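# Open the stapler cover past vertical and leave it

## Task

Swing the stapler's top cover well beyond vertical so staples could be put in from above, with the stapler left open and resting on the table by itself rather than held there by the robot; then release it and pull the grippers away.

## Robot and tools

ROBOT. Two arms, left_arm and right_arm, each with six joints and a parallel gripper. Arm names are labels only. left_arm sits on the +y side. Numbers for joints and results always follow this per-arm order: shoulder, elbow, waist, wrist pitch, wrist yaw, wrist roll, then gripper.

FRAME. One shared world frame, in metres. The origin is on the table surface midway between the arms. +x reaches out over the table, +z is up. Each gripper's pose is end_effector_position plus end_effector_quat_wxyz. That point lies between the finger pads, about 1 cm short of the fingertips. The fingers point along the gripper's +z and close along its y. Printed hand positions can be off, more so at long reach.

ROW FORMAT (all motion tools). A row is a single list of 14 numbers, each in [-1, 1], covering both arms even if only one moves. The first 7 are left_arm: six joint offsets in the order above, then opening. The last 7 are the same for right_arm. Joint entries are scaled offsets, not poses. A value of 1.0 equals 1.32 rad for shoulder, 1.276 elbow, 1.264 waist, 1.83 wrist pitch, 1.686 wrist yaw and 2.022 wrist roll. The opening is absolute: +1 fully open, -1 closed. Stated joint ranges in rad: shoulder 0.000 to 3.142, elbow 0.000 to 3.019, waist -2.880 to 2.880, wrist pitch -1.693 to 1.571, wrist yaw -1.571 to 1.571, wrist roll -2.094 to 2.094. True ends can differ by up to 0.019 rad either way.

execute_actions(actions). A list of up to 15 actions. Each action is a table of up to 15 rows, one row per 1/30 s step. A table with fewer rows keeps repeating its final row until 15 steps have passed. Joint offsets in every row count from the angles the arm had when that action began, not from the previous row; for the first action of a call, that is the last reported state. An empty list just returns the state and images. If an action would push a joint more than 0.019 rad outside its range, that action is refused for both arms; a malformed action, or a bad first action, cancels the whole call. A joint asked beyond its true end stops there and the result may print 'joint sent to its limit'; absence of that line proves nothing.

move(target, speed, blocking). target is one row as above; its offsets count from the Joint positions in the latest result that showed them, not from where the arm is when the move begins. All joints travel together so each finishes at the same moment, and the gripper usually follows a curve. Paths last 0.5 to 10 s. speed (rad/s, 0.01 to 2, default 0.5) is the peak rate of whichever joint has most distance to cover. Moves ignore obstacles and the other arm. Faster moves strike harder; aiming beyond a contact presses harder. With blocking=false the result comes after 0.5 s while motion continues; then only wait or stop are allowed until a result shows the move ended. The 'move:' line reports the ending (done, off_target, moving, held, fault), limits=held or limits=none, and each arm's joint furthest from target.

wait(seconds), 0 to 10: lets the scene run with last commands held; returns early if a move ends. stop(): brakes a running move; allow room to brake; fingers continue. zoom_image(camera, region): region [x0, y0, x1, y1] in pixels, at most 504 by 504, on cam_high (896x504), cam_low (896x504), cam_left_wrist (616x616) or cam_right_wrist (616x616). finished_scene(scene): ends the given scene for good; do it only after the cover is open, the stapler stands free and the grippers are clear.

MOTION LIMITS. Joint targets are kept within a per-step lead of measured angles (waist 0.264, shoulder 0.32, elbow 0.276, wrist pitch 0.33, wrist yaw 0.186, wrist roll 0.522 rad), and scaled back if they would shift the gripper over 70 mm. Big offsets therefore need several actions; an unfinished motion must be commanded again. An arm sent zero offsets may droop; correct it by sending offsets back to the angles you want.

RESULTS. Each result gives both arms' poses, Joint positions and Joint velocities (rad, rad/s, then finger gap in m; 0.094 m is fully open), Joint targets, grip_measured on the command scale, joint torques (offset and noisy), images, and after execute_actions some per-step joint readings where HELD marks steps held back for that arm. 'joint command not followed' means a clearance check altered targets. MOTOR HOT warns at 85 °C; at 100 °C an OVER-TEMPERATURE FAULT drops that arm. FAULT lines mark arm stops.

GRIPPING. Command about 0.03 below grip_measured for a firm hold, less for a lighter one. Readings may be off by about 1 mm. Pads exert about 50 to 62 N, less on thin parts.

AVOID. Knocking anything off the table, dropping or slamming the stapler, hard pushes, and arms touching each other. Expect occasional tugs on held parts or nudges to loose objects. The scene keeps running while replies are composed, holding the last command.

Each tool is called after "Call:" in YAML: its name, and indented under it one key for each argument.

## Session

I'll start by looking at the scene.

Call:
execute_actions:
  actions: []

Scene clock: 0.00 s.
left_arm: end_effector_position=(+0.1359, +0.3175, +0.1084) grip_measured=+1.000 end_effector_quat_wxyz=(-0.005, +0.750, +0.661, +0.006) | right_arm: end_effector_position=(+0.6876, -0.4005, +0.2150) grip_measured=+1.000 end_effector_quat_wxyz=(+0.692, +0.247, +0.608, +0.301)
Joint names: [shoulder, elbow, waist, wrist pitch, wrist yaw, wrist roll]
Joint positions: left_arm=[ 0.785  0.541 -0.194 -1.328 -0.015  1.545  0.094] | right_arm=[ 1.89   1.036 -0.246  0.994 -0.107  0.812  0.094]
Joint velocities: left_arm=[-0.015 -0.022 -0.015  0.007  0.007 -0.051  0.   ] | right_arm=[-0.024 -0.007 -0.015  0.007 -0.037 -0.022  0.   ]
Joint torques (N m, as the arm reports them, + toward a larger angle): no reading
Joint targets: left_arm=[0.784 0.572 -0.194 -1.327 -0.015 1.545] | right_arm=[1.898 1.054 -0.246 0.997 -0.107 0.813]

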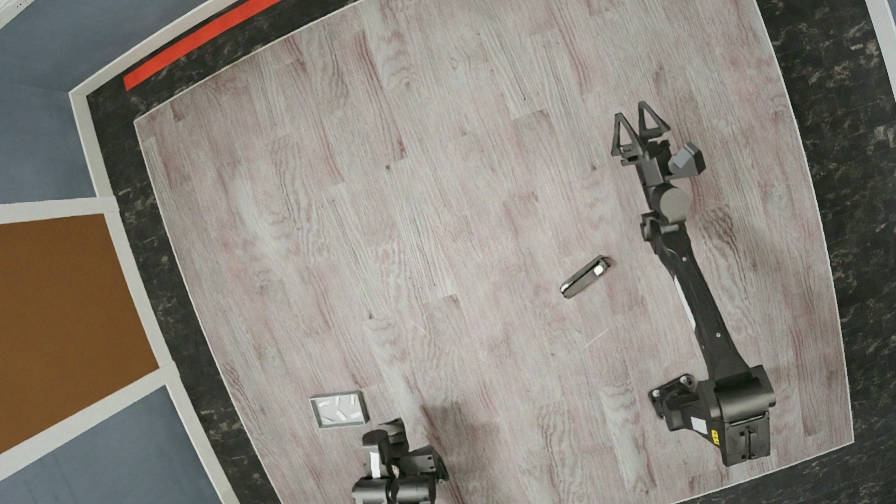

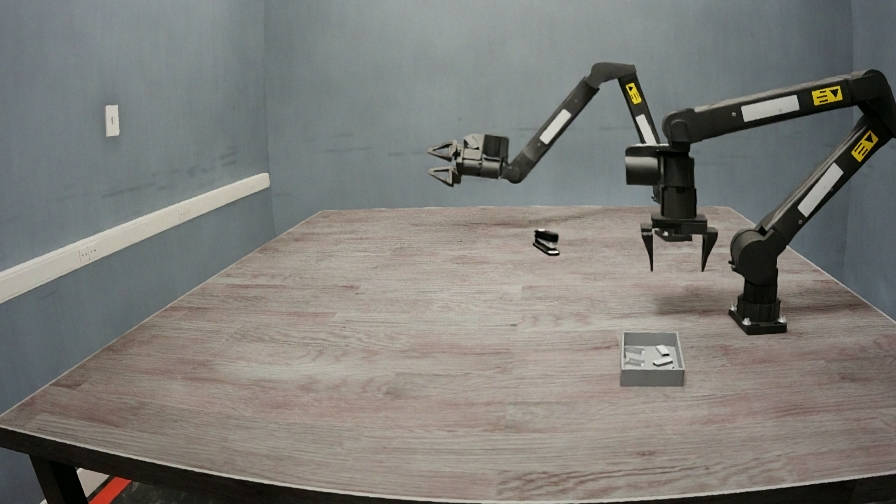

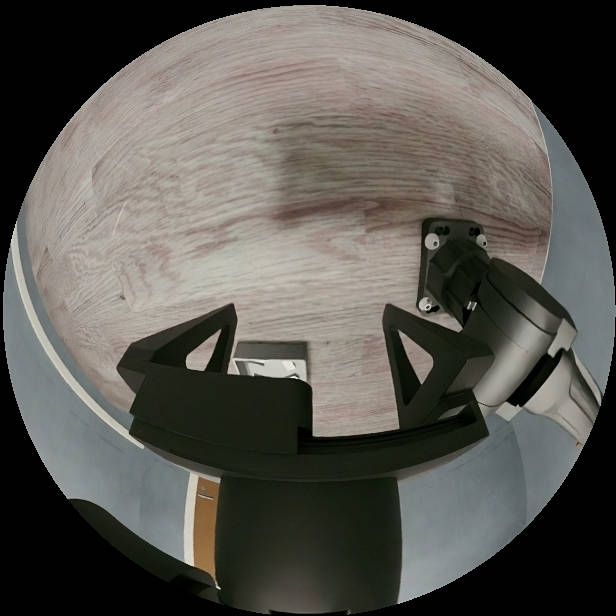

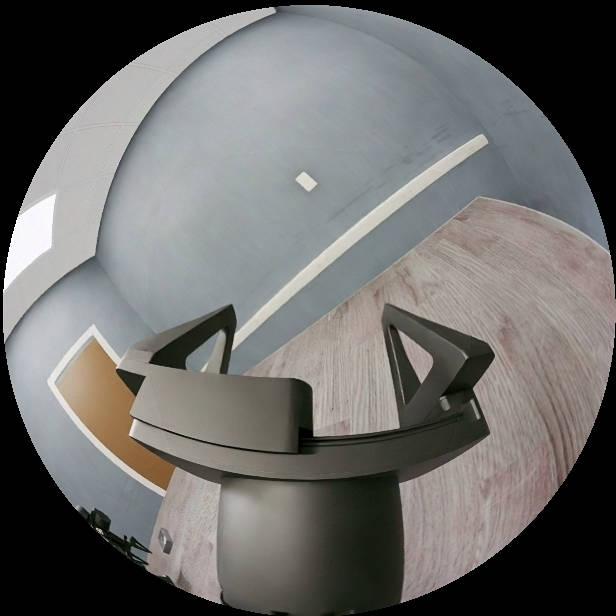

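Call:
zoom_image:
  camera: "cam_high"
  region: [530, 230, 640, 320]

Call:
zoom_image:
  camera: "cam_low"
  region: [500, 210, 600, 270]

Region (530, 230, 640, 320) of cam_high's 896x504 image, scaled by 4.582, with more detail than that image has; it fills the top 412 rows of this view, and the rest is white.

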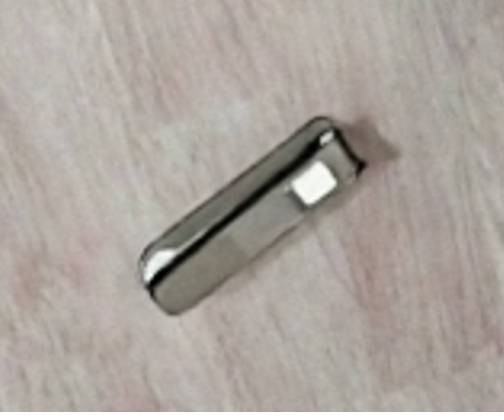

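Region (500, 210, 600, 270) of cam_low's 896x504 image, scaled by 5.040, with more detail than that image has; it fills the top 302 rows of this view, and the rest is white.

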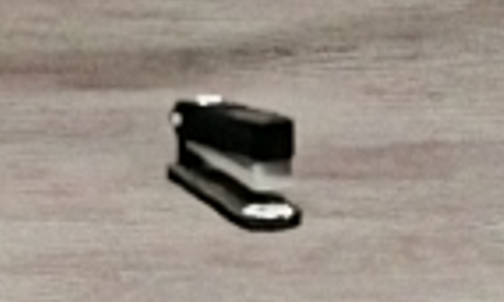

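Call:
move:
  target: [0, 0, -0.2373, 0, 0, 0, 1, 0, 0, 0.2373, 0, 0, 0, 1]
  speed: 0.8

Scene clock: 38.00 s.
left_arm: end_effector_position=(+0.1216, +0.2690, +0.1084) grip_measured=+1.000 end_effector_quat_wxyz=(-0.004, +0.839, +0.544, +0.006) | right_arm: end_effector_position=(+0.6683, -0.1922, +0.2150) grip_measured=+1.000 end_effector_quat_wxyz=(+0.639, +0.153, +0.638, +0.402)
Joint names: [shoulder, elbow, waist, wrist pitch, wrist yaw, wrist roll]
Joint positions: left_arm=[ 0.785  0.541 -0.488 -1.328 -0.015  1.545  0.094] | right_arm=[ 1.89   1.036  0.054  0.994 -0.109  0.812  0.094]
Joint velocities: left_arm=[-0.024 -0.007 -0.015  0.002  0.007 -0.022  0.   ] | right_arm=[ 0.005 -0.007 -0.005 -0.002  0.037 -0.007  0.   ]
Joint torques (N m, as the arm reports them, + toward a larger angle): left_arm=[-0.97  7.67  0.14  0.28  0.11  0.07] | right_arm=[-20.62   8.1    0.31   1.72   0.07  -0.05]
Joint targets: left_arm=[0.785 0.541 -0.494 -1.328 -0.015 1.545] | right_arm=[1.890 1.036 0.055 0.994 -0.107 0.812]
move: done; limits=none; left_arm: farthest joint: the waist, 0.006 radians from its target (0.300 radians at the start); right_arm: farthest joint: the wrist yaw, 0.002 radians from its target (0.000 radians at the start)
camera_calibration (this result's frames):
cam_left_wrist: T_world_to_cam=[[-0.912288, 0.409548, -0.00132521, -0.00212207], [0.326366, 0.728943, 0.60177, -0.292287], [0.247419, 0.548555, -0.798668, 0.0325001], [0, 0, 0, 1]] pos_world=[0.0854154, 0.196102, 0.201844]
cam_right_wrist: T_world_to_cam=[[0.318828, -0.636104, -0.702653, -0.183724], [-0.661852, 0.381243, -0.64545, 0.657351], [0.678454, 0.670839, -0.299456, -0.138605], [0, 0, 0, 1]] pos_world=[0.587683, -0.274496, 0.253687]

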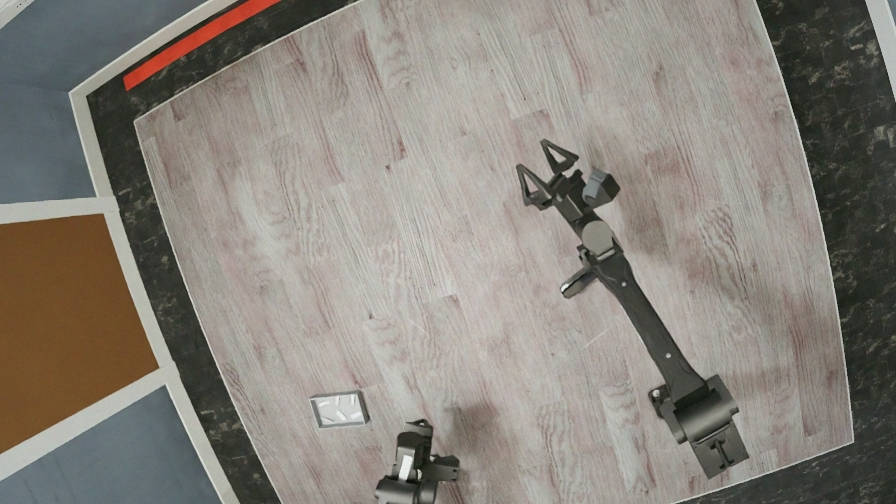

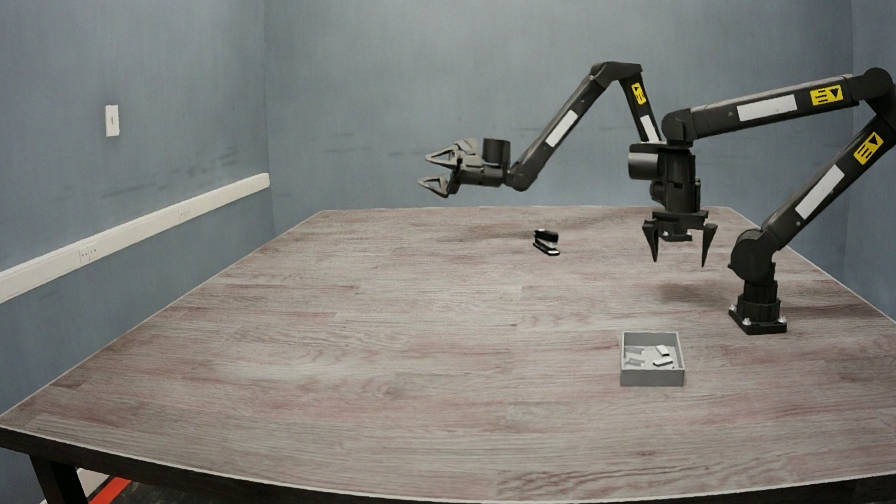

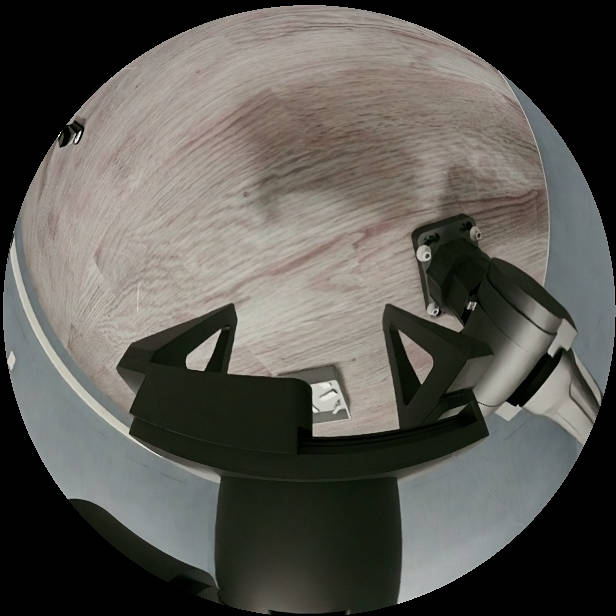

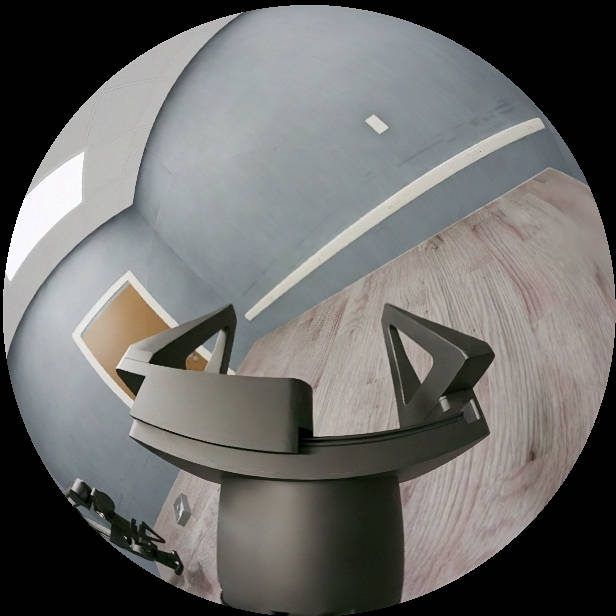

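Call:
move:
  target: [0, 0, 0, 0.2732, 0, 0, 1, -0.303, 0, 0, 0, 0, 0, 1]
  speed: 0.8

Scene clock: 50.93 s.
left_arm: end_effector_position=(+0.2240, +0.2202, +0.1361) grip_measured=+1.000 end_effector_quat_wxyz=(+0.199, +0.814, +0.530, +0.130) | right_arm: end_effector_position=(+0.5769, -0.2123, +0.4827) grip_measured=+1.000 end_effector_quat_wxyz=(+0.747, +0.097, +0.477, +0.453)
Joint names: [shoulder, elbow, waist, wrist pitch, wrist yaw, wrist roll]
Joint positions: left_arm=[ 0.785  0.541 -0.488 -0.848 -0.015  1.545  0.094] | right_arm=[ 1.469  1.034  0.054  0.994 -0.109  0.812  0.094]
Joint velocities: left_arm=[-0.005  0.012 -0.005 -0.012  0.037 -0.022  0.   ] | right_arm=[-0.005 -0.007 -0.005 -0.012  0.037 -0.037  0.   ]
Joint torques (N m, as the arm reports them, + toward a larger angle): left_arm=[-2.05  8.25  0.4   1.64  0.09  0.04] | right_arm=[-13.31  10.33   0.62   1.32  -0.01  -0.03]
Joint targets: left_arm=[0.785 0.541 -0.488 -0.827 -0.015 1.545] | right_arm=[1.490 1.036 0.054 0.994 -0.109 0.812]
move: off_target (right_arm); limits=none; left_arm: farthest joint: the wrist pitch, 0.020 radians from its target (0.500 radians at the start); right_arm: farthest joint: the shoulder, 0.021 radians from its target (0.400 radians at the start)
camera_calibration (this result's frames):
cam_left_wrist: T_world_to_cam=[[-0.809956, 0.36077, -0.462404, 0.161884], [0.0776927, 0.847476, 0.525117, -0.266725], [0.581322, 0.389396, -0.714447, 0.00480311], [0, 0, 0, 1]] pos_world=[0.149049, 0.16577, 0.218349]
cam_right_wrist: T_world_to_cam=[[0.58276, -0.578155, -0.571076, -0.182725], [-0.358373, 0.447875, -0.819132, 0.700154], [0.729356, 0.682015, 0.0538084, -0.180441], [0, 0, 0, 1]] pos_world=[0.489007, -0.296162, 0.478878]

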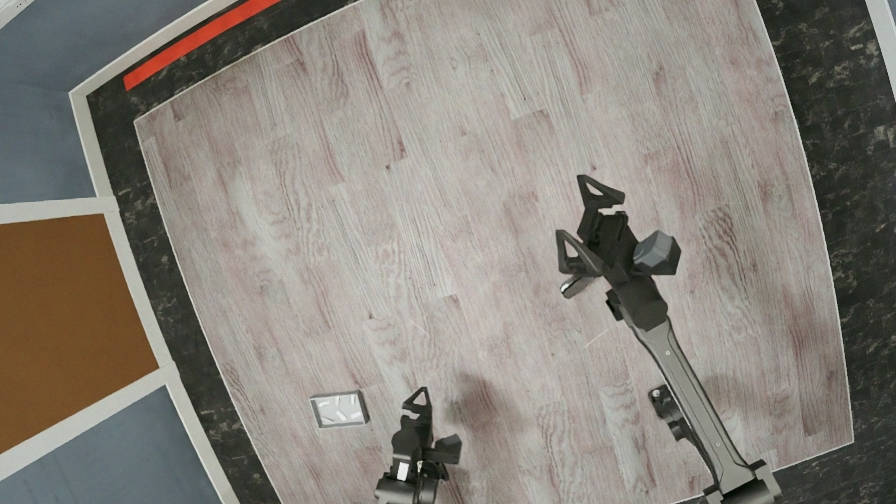

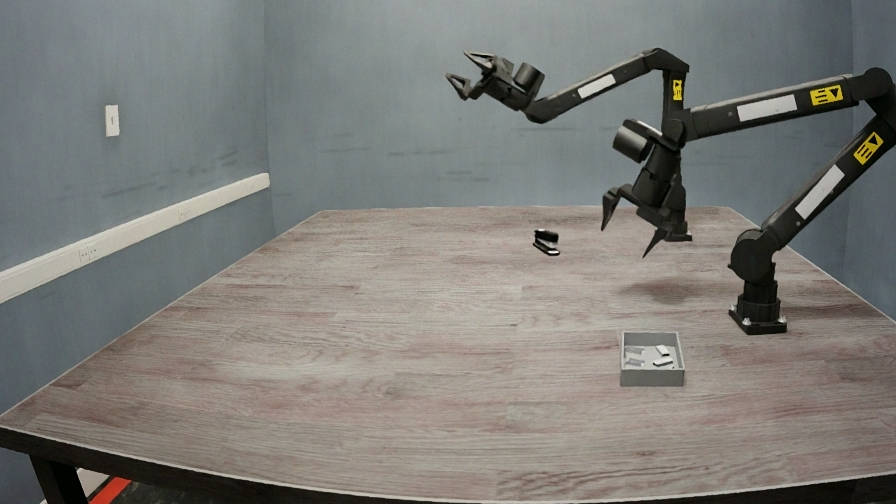

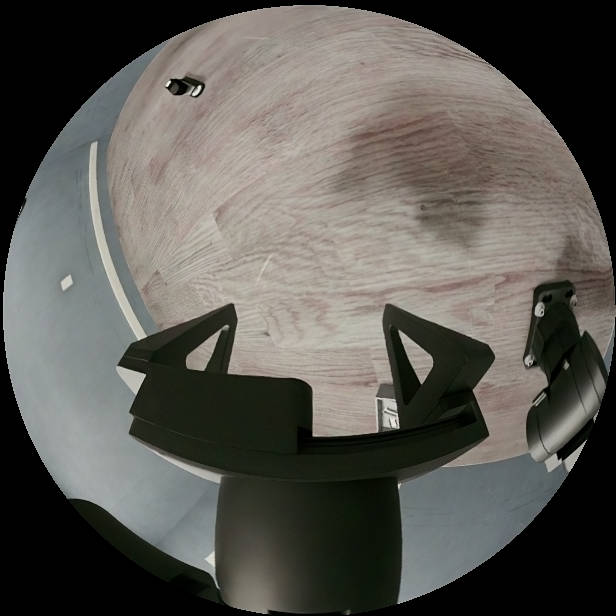

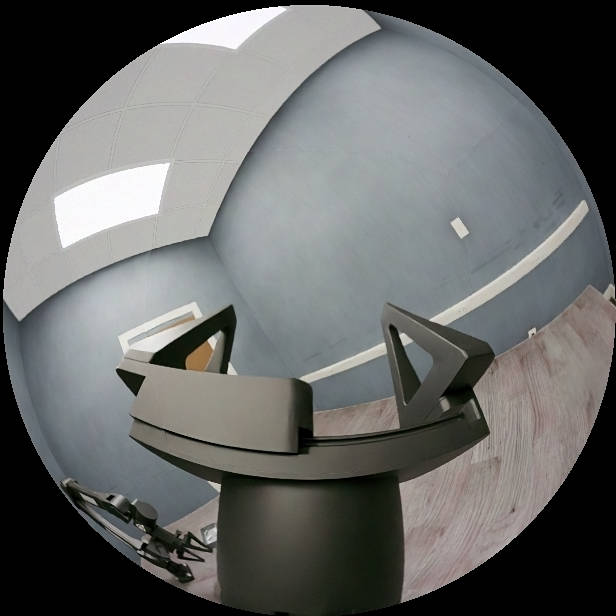

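Call:
move:
  target: [0, 0.4, 0, 0, 0, 0, 1, 0, -0.4, 0, 0, 0, 0, 1]
  speed: 0.8

Scene clock: 67.67 s.
left_arm: end_effector_position=(+0.3024, +0.1828, +0.3832) grip_measured=+1.000 end_effector_quat_wxyz=(+0.383, +0.746, +0.488, +0.242) | right_arm: end_effector_position=(+0.4909, -0.2311, +0.2150) grip_measured=+1.000 end_effector_quat_wxyz=(+0.610, +0.165, +0.671, +0.388)
Joint names: [shoulder, elbow, waist, wrist pitch, wrist yaw, wrist roll]
Joint positions: left_arm=[ 0.783  1.    -0.488 -0.848 -0.015  1.545  0.094] | right_arm=[ 1.466  0.518  0.054  0.994 -0.109  0.812  0.094]
Joint velocities: left_arm=[ 0.005 -0.002 -0.005 -0.007 -0.007 -0.007  0.   ] | right_arm=[-0.005 -0.002 -0.015 -0.002 -0.037  0.007  0.   ]
Joint torques (N m, as the arm reports them, + toward a larger angle): left_arm=[-2.36 12.48  0.43  1.35  0.08  0.01] | right_arm=[-11.28   8.14   0.6    1.72  -0.03  -0.05]
Joint targets: left_arm=[0.785 1.052 -0.488 -0.848 -0.015 1.545] | right_arm=[1.469 0.524 0.054 0.994 -0.109 0.812]
move: off_target (left_arm); limits=none; left_arm: farthest joint: the elbow, 0.051 radians from its target (0.510 radians at the start); right_arm: farthest joint: the elbow, 0.006 radians from its target (0.510 radians at the start)
camera_calibration (this result's frames):
cam_left_wrist: T_world_to_cam=[[-0.540876, 0.23251, -0.808327, 0.427792], [-0.105364, 0.934733, 0.339372, -0.260353], [0.834477, 0.268727, -0.481077, 0.006443], [0, 0, 0, 1]] pos_world=[0.198574, 0.142163, 0.437252]
cam_right_wrist: T_world_to_cam=[[0.253232, -0.650506, -0.716041, -0.120181], [-0.71894, 0.368709, -0.58922, 0.567814], [0.647302, 0.664, -0.374306, 0.0377107], [0, 0, 0, 1]] pos_world=[0.414247, -0.312576, 0.262628]

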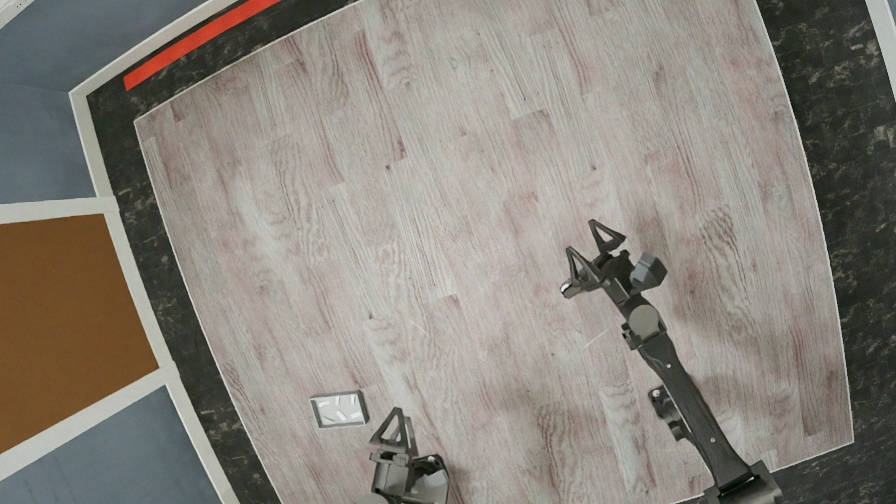

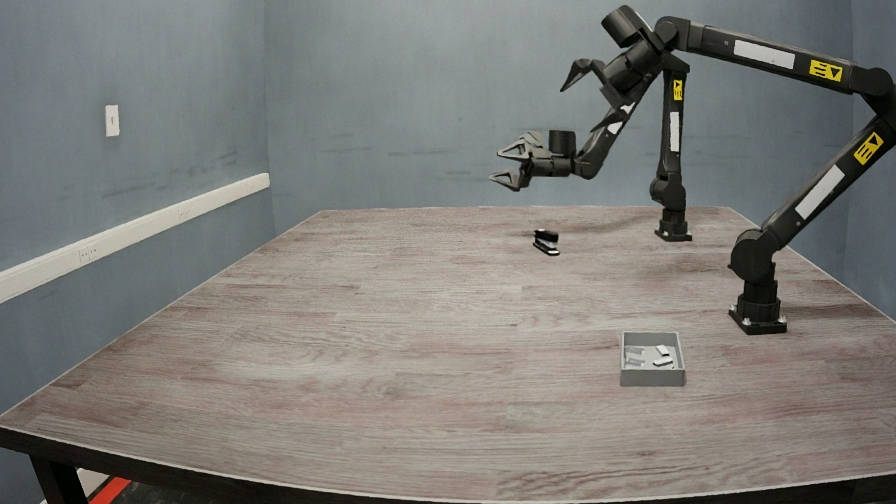

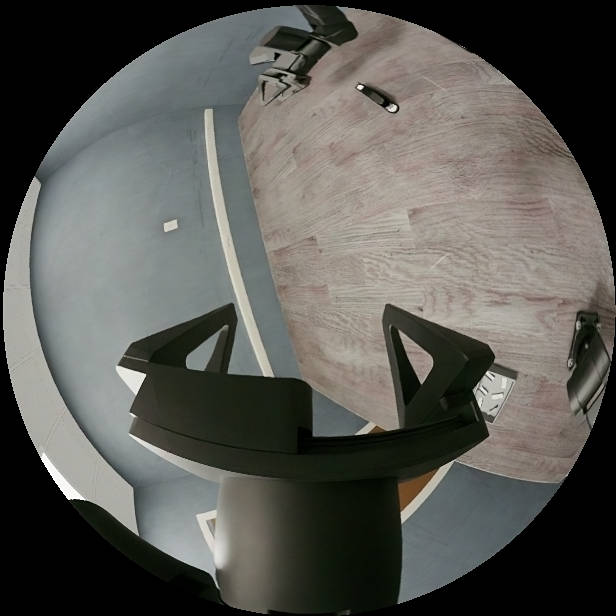

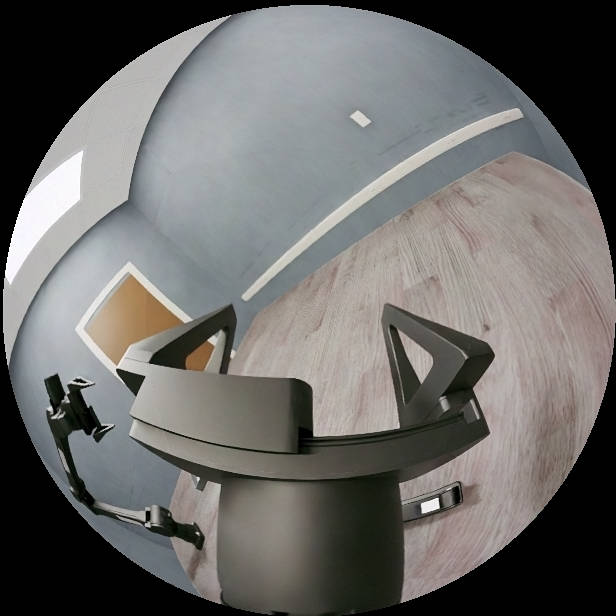

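Call:
move:
  target: [0.5811, -0.0933, -0.4138, 0.3995, 0.0089, -0.7641, 1, -0.0909, 0.3777, 0.0831, -1.0, 0.0647, 0.3363, 1]
  speed: 1.0

Scene clock: 120.80 s.
left_arm: end_effector_position=(+0.2797, -0.1122, +0.0928) grip_measured=+1.000 end_effector_quat_wxyz=(+0.328, +0.436, +0.821, -0.169) | right_arm: end_effector_position=(+0.4090, -0.2244, +0.1326) grip_measured=+1.000 end_effector_quat_wxyz=(+0.104, +0.544, +0.822, +0.132)
Joint names: [shoulder, elbow, waist, wrist pitch, wrist yaw, wrist roll]
Joint positions: left_arm=[ 1.558  0.884 -1.006 -0.142 -0.001  0.012  0.094] | right_arm=[ 1.358  0.953  0.15  -0.828 -0.003  1.483  0.094]
Joint velocities: left_arm=[ 0.005 -0.012  0.005  0.007 -0.022 -0.007  0.   ] | right_arm=[-0.015 -0.012 -0.015 -0.007 -0.037 -0.037  0.   ]
Joint torques (N m, as the arm reports them, + toward a larger angle): left_arm=[-13.78   6.99  -0.09   2.16   0.06  -0.05] | right_arm=[-13.59  13.79   1.36   0.52   0.2    0.07]
Joint targets: left_arm=[1.550 0.881 -1.011 -0.117 0.000 0.000] | right_arm=[1.346 1.000 0.159 -0.836 0.000 1.492]
move: off_target (left_arm, right_arm); limits=none; left_arm: farthest joint: the wrist pitch, 0.025 radians from its target (0.731 radians at the start); right_arm: farthest joint: the elbow, 0.047 radians from its target (0.482 radians at the start)
camera_calibration (this result's frames):
cam_left_wrist: T_world_to_cam=[[-0.826582, -0.562699, -0.0114841, 0.166114], [-0.557184, 0.821019, -0.124395, 0.268264], [0.0794254, -0.0964236, -0.992166, 0.182602], [0, 0, 0, 1]] pos_world=[0.272276, -0.109171, 0.21645]
cam_right_wrist: T_world_to_cam=[[-0.864373, -0.379821, -0.32954, 0.31249], [-0.502374, 0.680837, 0.532993, 0.290609], [0.0219211, 0.626256, -0.779309, 0.356419], [0, 0, 0, 1]] pos_world=[0.408289, -0.302377, 0.225846]

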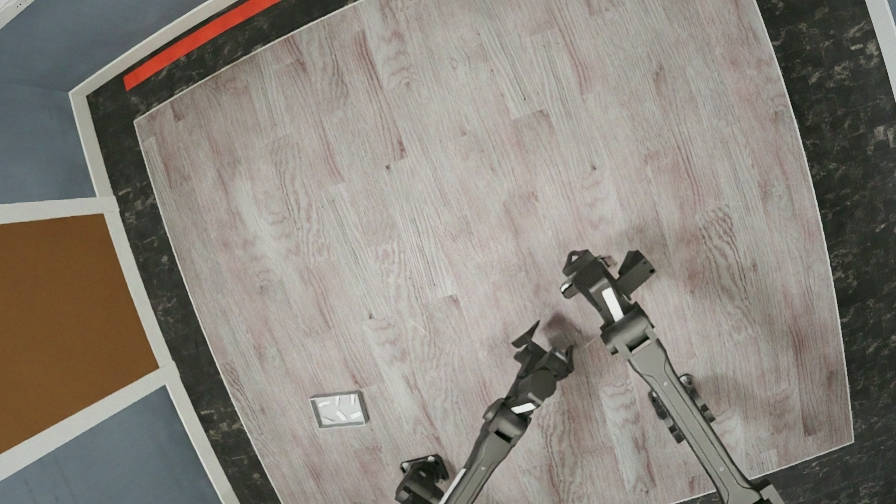

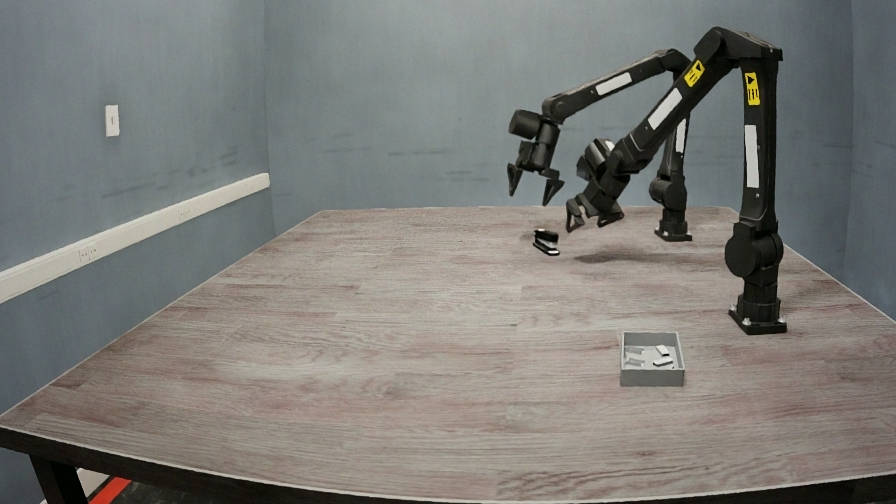

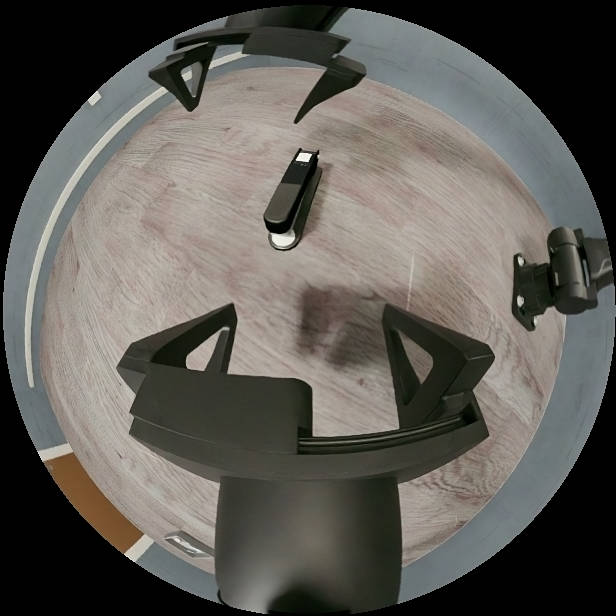

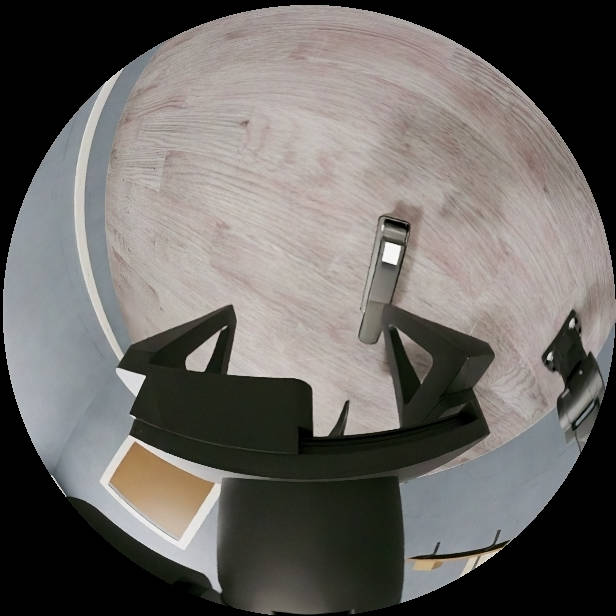

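Call:
zoom_image:
  camera: "cam_left_wrist"
  region: [230, 130, 360, 260]

Call:
zoom_image:
  camera: "cam_right_wrist"
  region: [320, 200, 460, 350]

Region (230, 130, 360, 260) of cam_left_wrist's 616x616 image, scaled by 3.877, with more detail than that image has.

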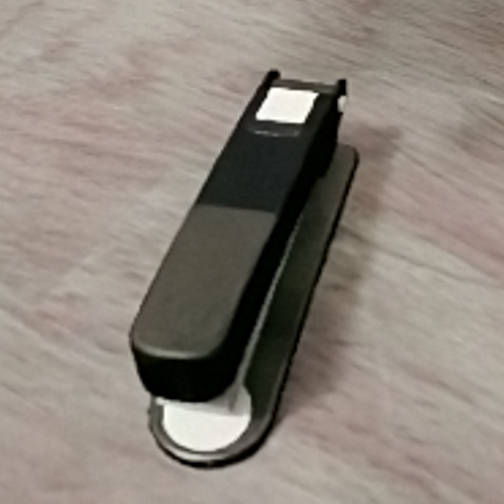

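Region (320, 200, 460, 350) of cam_right_wrist's 616x616 image, scaled by 3.360, with more detail than that image has; it fills the left 470 columns of this view, and the rest is white.

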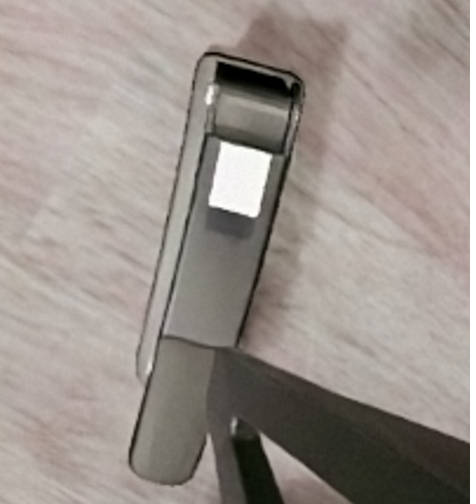

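Call:
move:
  target: [0.2455, 0.1074, 0.1021, 0.2667, 0.2070, 0.0984, 1, 0.0894, 0.0980, -0.0796, -0.1572, 0.0018, -0.0285, -1]
  speed: 0.6

Scene clock: 188.10 s.
left_arm: end_effector_position=(+0.3427, -0.1691, +0.0353) grip_measured=+1.000 end_effector_quat_wxyz=(+0.391, +0.502, +0.714, -0.290) | right_arm: end_effector_position=(+0.3837, -0.2725, +0.1145) grip_measured=-0.996 end_effector_quat_wxyz=(+0.014, +0.571, +0.821, +0.018)
Joint names: [shoulder, elbow, waist, wrist pitch, wrist yaw, wrist roll]
Joint positions: left_arm=[ 1.885  0.971 -0.884  0.322  0.346  0.199  0.094] | right_arm=[ 1.449  1.032  0.056 -1.108 -0.003  1.434  0.   ]
Joint velocities: left_arm=[-0.005 -0.002 -0.005 -0.002 -0.066 -0.007  0.   ] | right_arm=[-0.005  0.002 -0.005  0.002  0.022  0.022  0.   ]
Joint torques (N m, as the arm reports them, + toward a larger angle): left_arm=[-16.72   9.56   1.34   2.26   0.28   0.2 ] | right_arm=[-11.15  13.14   0.11   0.03   0.18  -0.1 ]
Joint targets: left_arm=[1.882 1.021 -0.877 0.347 0.348 0.211] | right_arm=[1.476 1.078 0.050 -1.116 -0.000 1.425]
move: off_target (left_arm, right_arm); limits=none; left_arm: farthest joint: the elbow, 0.050 radians from its target (0.137 radians at the start); right_arm: farthest joint: the elbow, 0.046 radians from its target (0.125 radians at the start)
camera_calibration (this result's frames):
cam_left_wrist: T_world_to_cam=[[-0.945114, -0.326216, 0.0184946, 0.265023], [-0.308805, 0.873308, -0.376794, 0.275513], [0.106765, -0.361824, -0.926113, 0.0585117], [0, 0, 0, 1]] pos_world=[0.32931, -0.132981, 0.153098]
cam_right_wrist: T_world_to_cam=[[-0.933852, -0.354783, -0.0452644, 0.26732], [-0.312443, 0.74764, 0.586015, 0.259516], [-0.174067, 0.561394, -0.809035, 0.433924], [0, 0, 0, 1]] pos_world=[0.406254, -0.342787, 0.21108]

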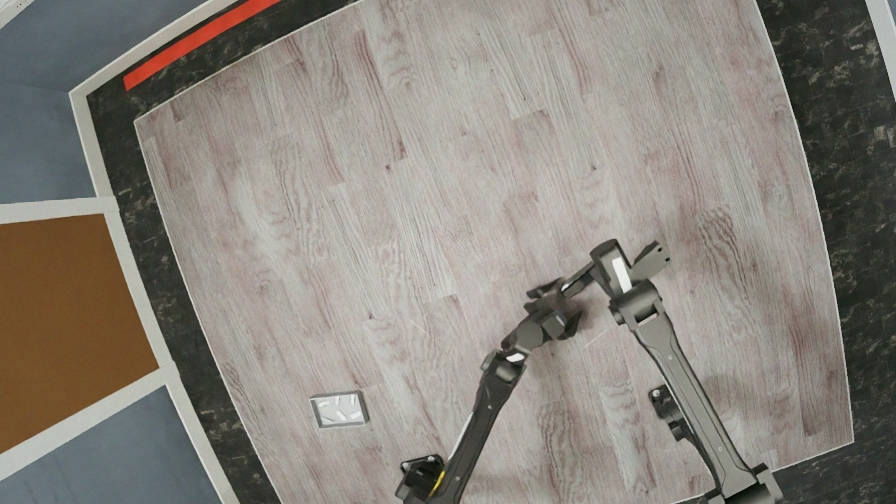

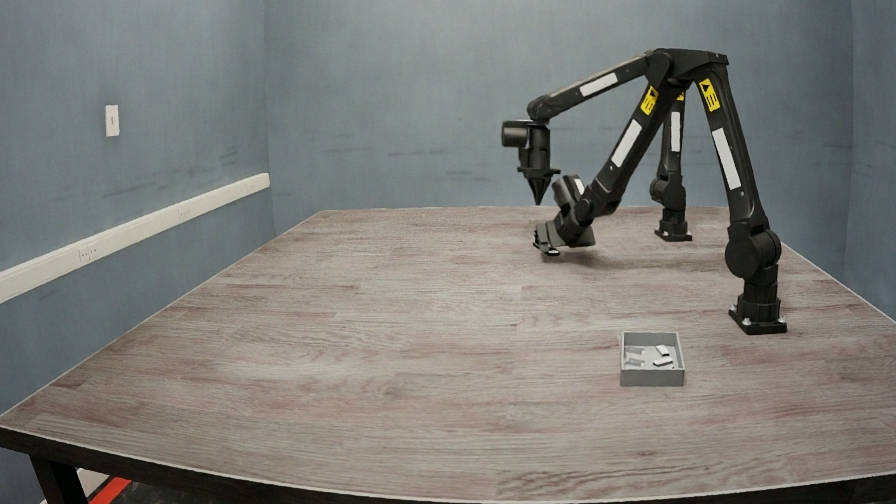

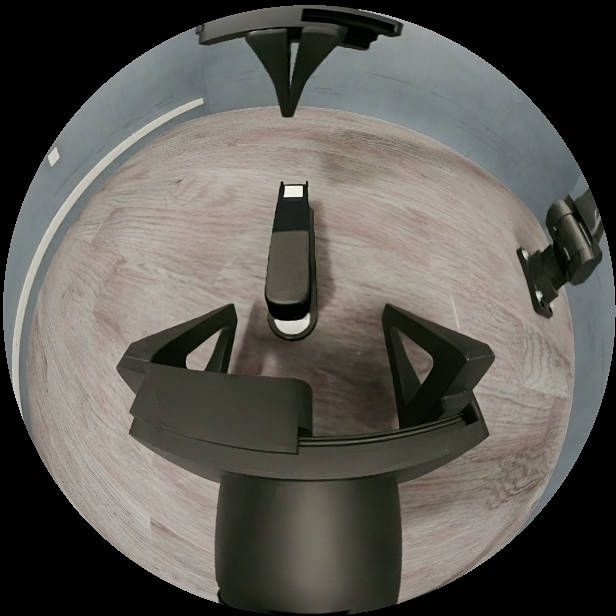

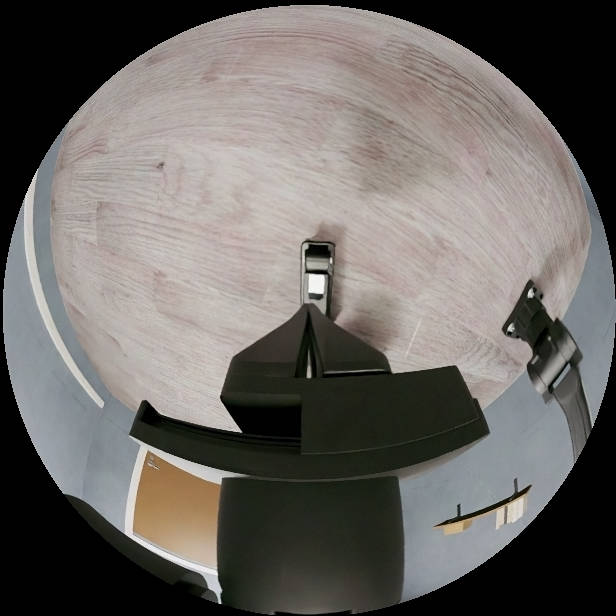

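Call:
zoom_image:
  camera: "cam_left_wrist"
  region: [210, 170, 400, 360]

Call:
zoom_image:
  camera: "cam_right_wrist"
  region: [260, 220, 380, 340]

Region (210, 170, 400, 360) of cam_left_wrist's 616x616 image, scaled by 2.653, with more detail than that image has.

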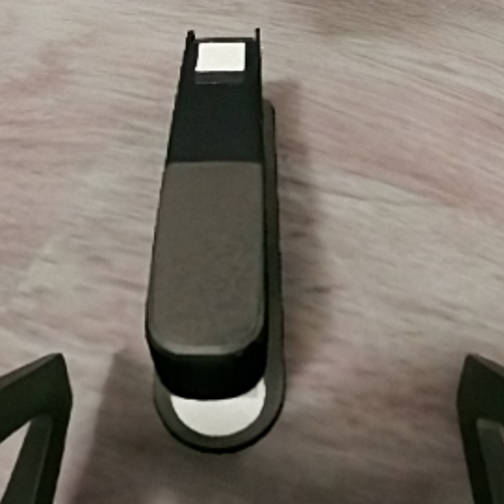

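Region (260, 220, 380, 340) of cam_right_wrist's 616x616 image, scaled by 4.200, with more detail than that image has.

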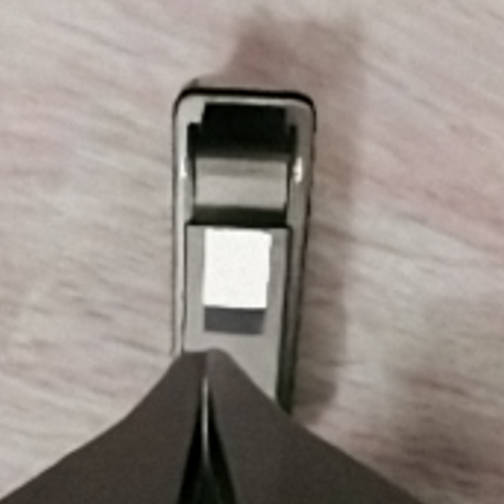

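Call:
move:
  target: [0.0544, 0.0686, 0.0076, 0.0495, 0.0012, 0.0119, 1, 0.0667, -0.0212, -0.0214, 0.0311, 0.0018, -0.0193, -1]
  speed: 0.3

Scene clock: 213.97 s.
left_arm: end_effector_position=(+0.3543, -0.1821, +0.0205) grip_measured=+1.000 end_effector_quat_wxyz=(+0.407, +0.505, +0.703, -0.291) | right_arm: end_effector_position=(+0.3845, -0.2805, +0.0788) grip_measured=-0.996 end_effector_quat_wxyz=(-0.002, +0.567, +0.823, +0.000)
Joint names: [shoulder, elbow, waist, wrist pitch, wrist yaw, wrist roll]
Joint positions: left_arm=[ 1.956  1.008 -0.884  0.387  0.346  0.212  0.094] | right_arm=[ 1.52   1.007  0.036 -1.06  -0.003  1.405  0.   ]
Joint velocities: left_arm=[-0.015  0.002 -0.005 -0.007 -0.022  0.051  0.   ] | right_arm=[ 0.005 -0.007  0.005 -0.017  0.022 -0.11   0.001]
Joint torques (N m, as the arm reports them, + toward a larger angle): left_arm=[-17.42   9.33   1.27   2.31   0.25   0.19] | right_arm=[-12.67   8.41  -0.19   0.56   0.2   -0.06]
Joint targets: left_arm=[1.957 1.058 -0.874 0.412 0.348 0.224] | right_arm=[1.537 1.005 0.029 -1.051 -0.000 1.395]
move: off_target (left_arm); limits=none; left_arm: farthest joint: the elbow, 0.050 radians from its target (0.088 radians at the start); right_arm: farthest joint: the shoulder, 0.017 radians from its target (0.088 radians at the start)
camera_calibration (this result's frames):
cam_left_wrist: T_world_to_cam=[[-0.94752, -0.319662, -0.00477327, 0.274512], [-0.290521, 0.867184, -0.404462, 0.277874], [0.13343, -0.381849, -0.914542, 0.0255037], [0, 0, 0, 1]] pos_world=[0.33743, -0.143478, 0.137024]
cam_right_wrist: T_world_to_cam=[[-0.931433, -0.363906, 0.00217881, 0.256393], [-0.292013, 0.750968, 0.592264, 0.279262], [-0.217164, 0.551018, -0.805741, 0.423071], [0, 0, 0, 1]] pos_world=[0.412237, -0.349534, 0.17493]

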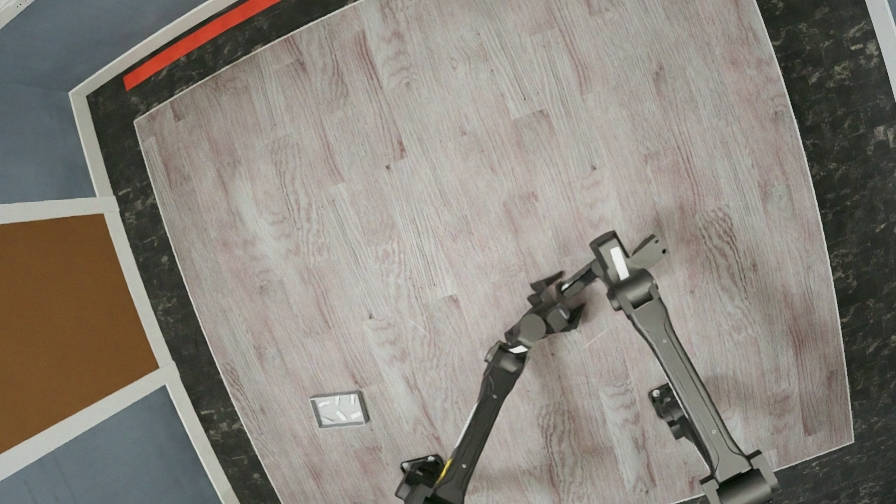

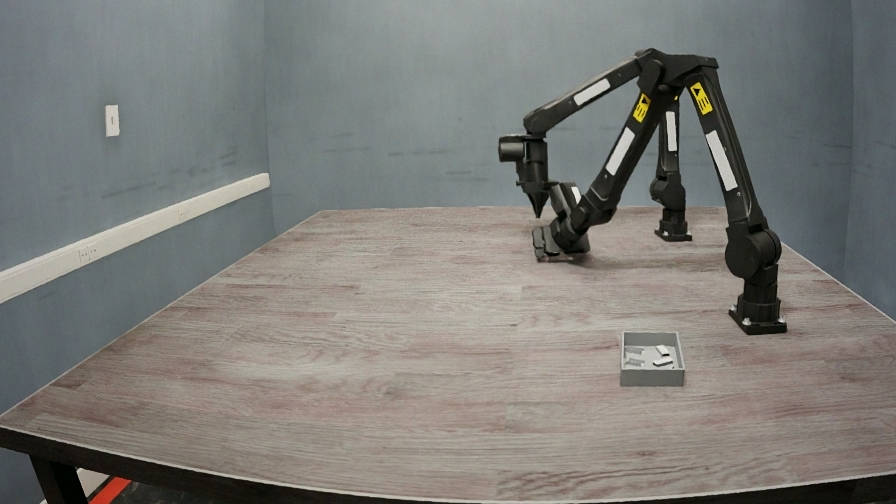

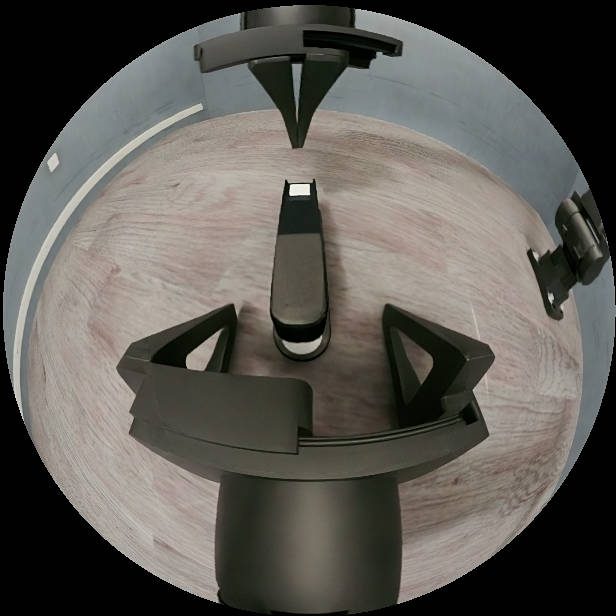

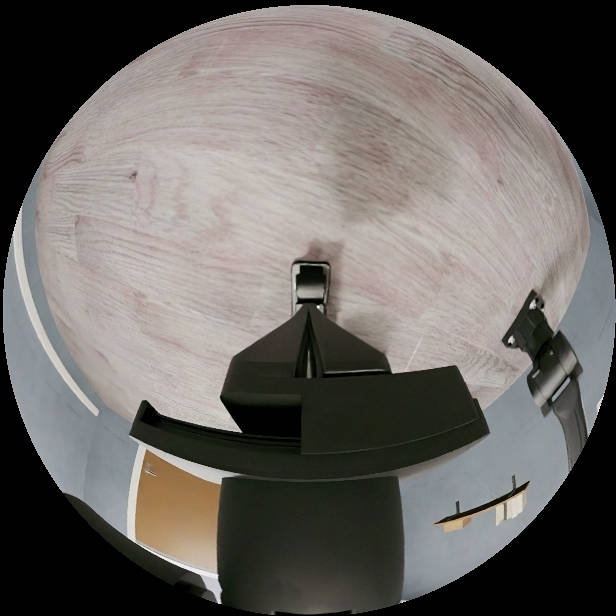

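Call:
zoom_image:
  camera: "cam_low"
  region: [490, 170, 610, 270]

Call:
zoom_image:
  camera: "cam_left_wrist"
  region: [230, 100, 370, 240]

Region (490, 170, 610, 270) of cam_low's 896x504 image, scaled by 4.200, with more detail than that image has.

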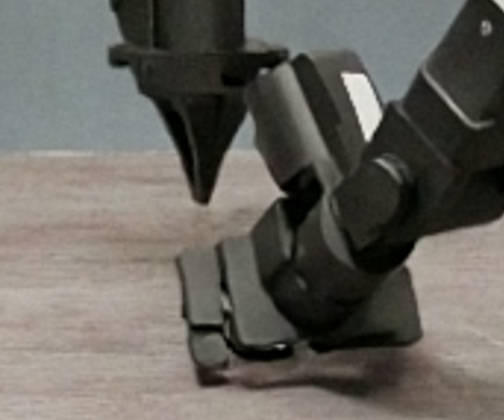

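Region (230, 100, 370, 240) of cam_left_wrist's 616x616 image, scaled by 3.600, with more detail than that image has.

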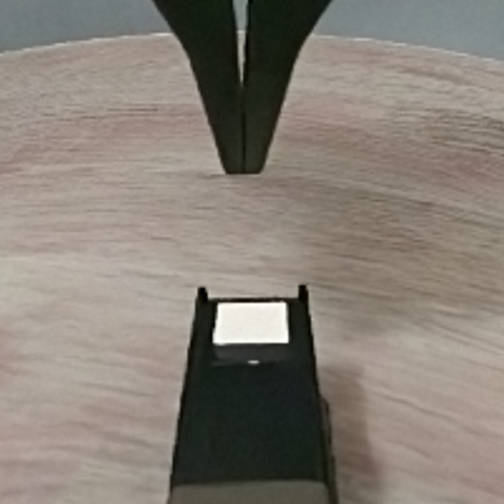

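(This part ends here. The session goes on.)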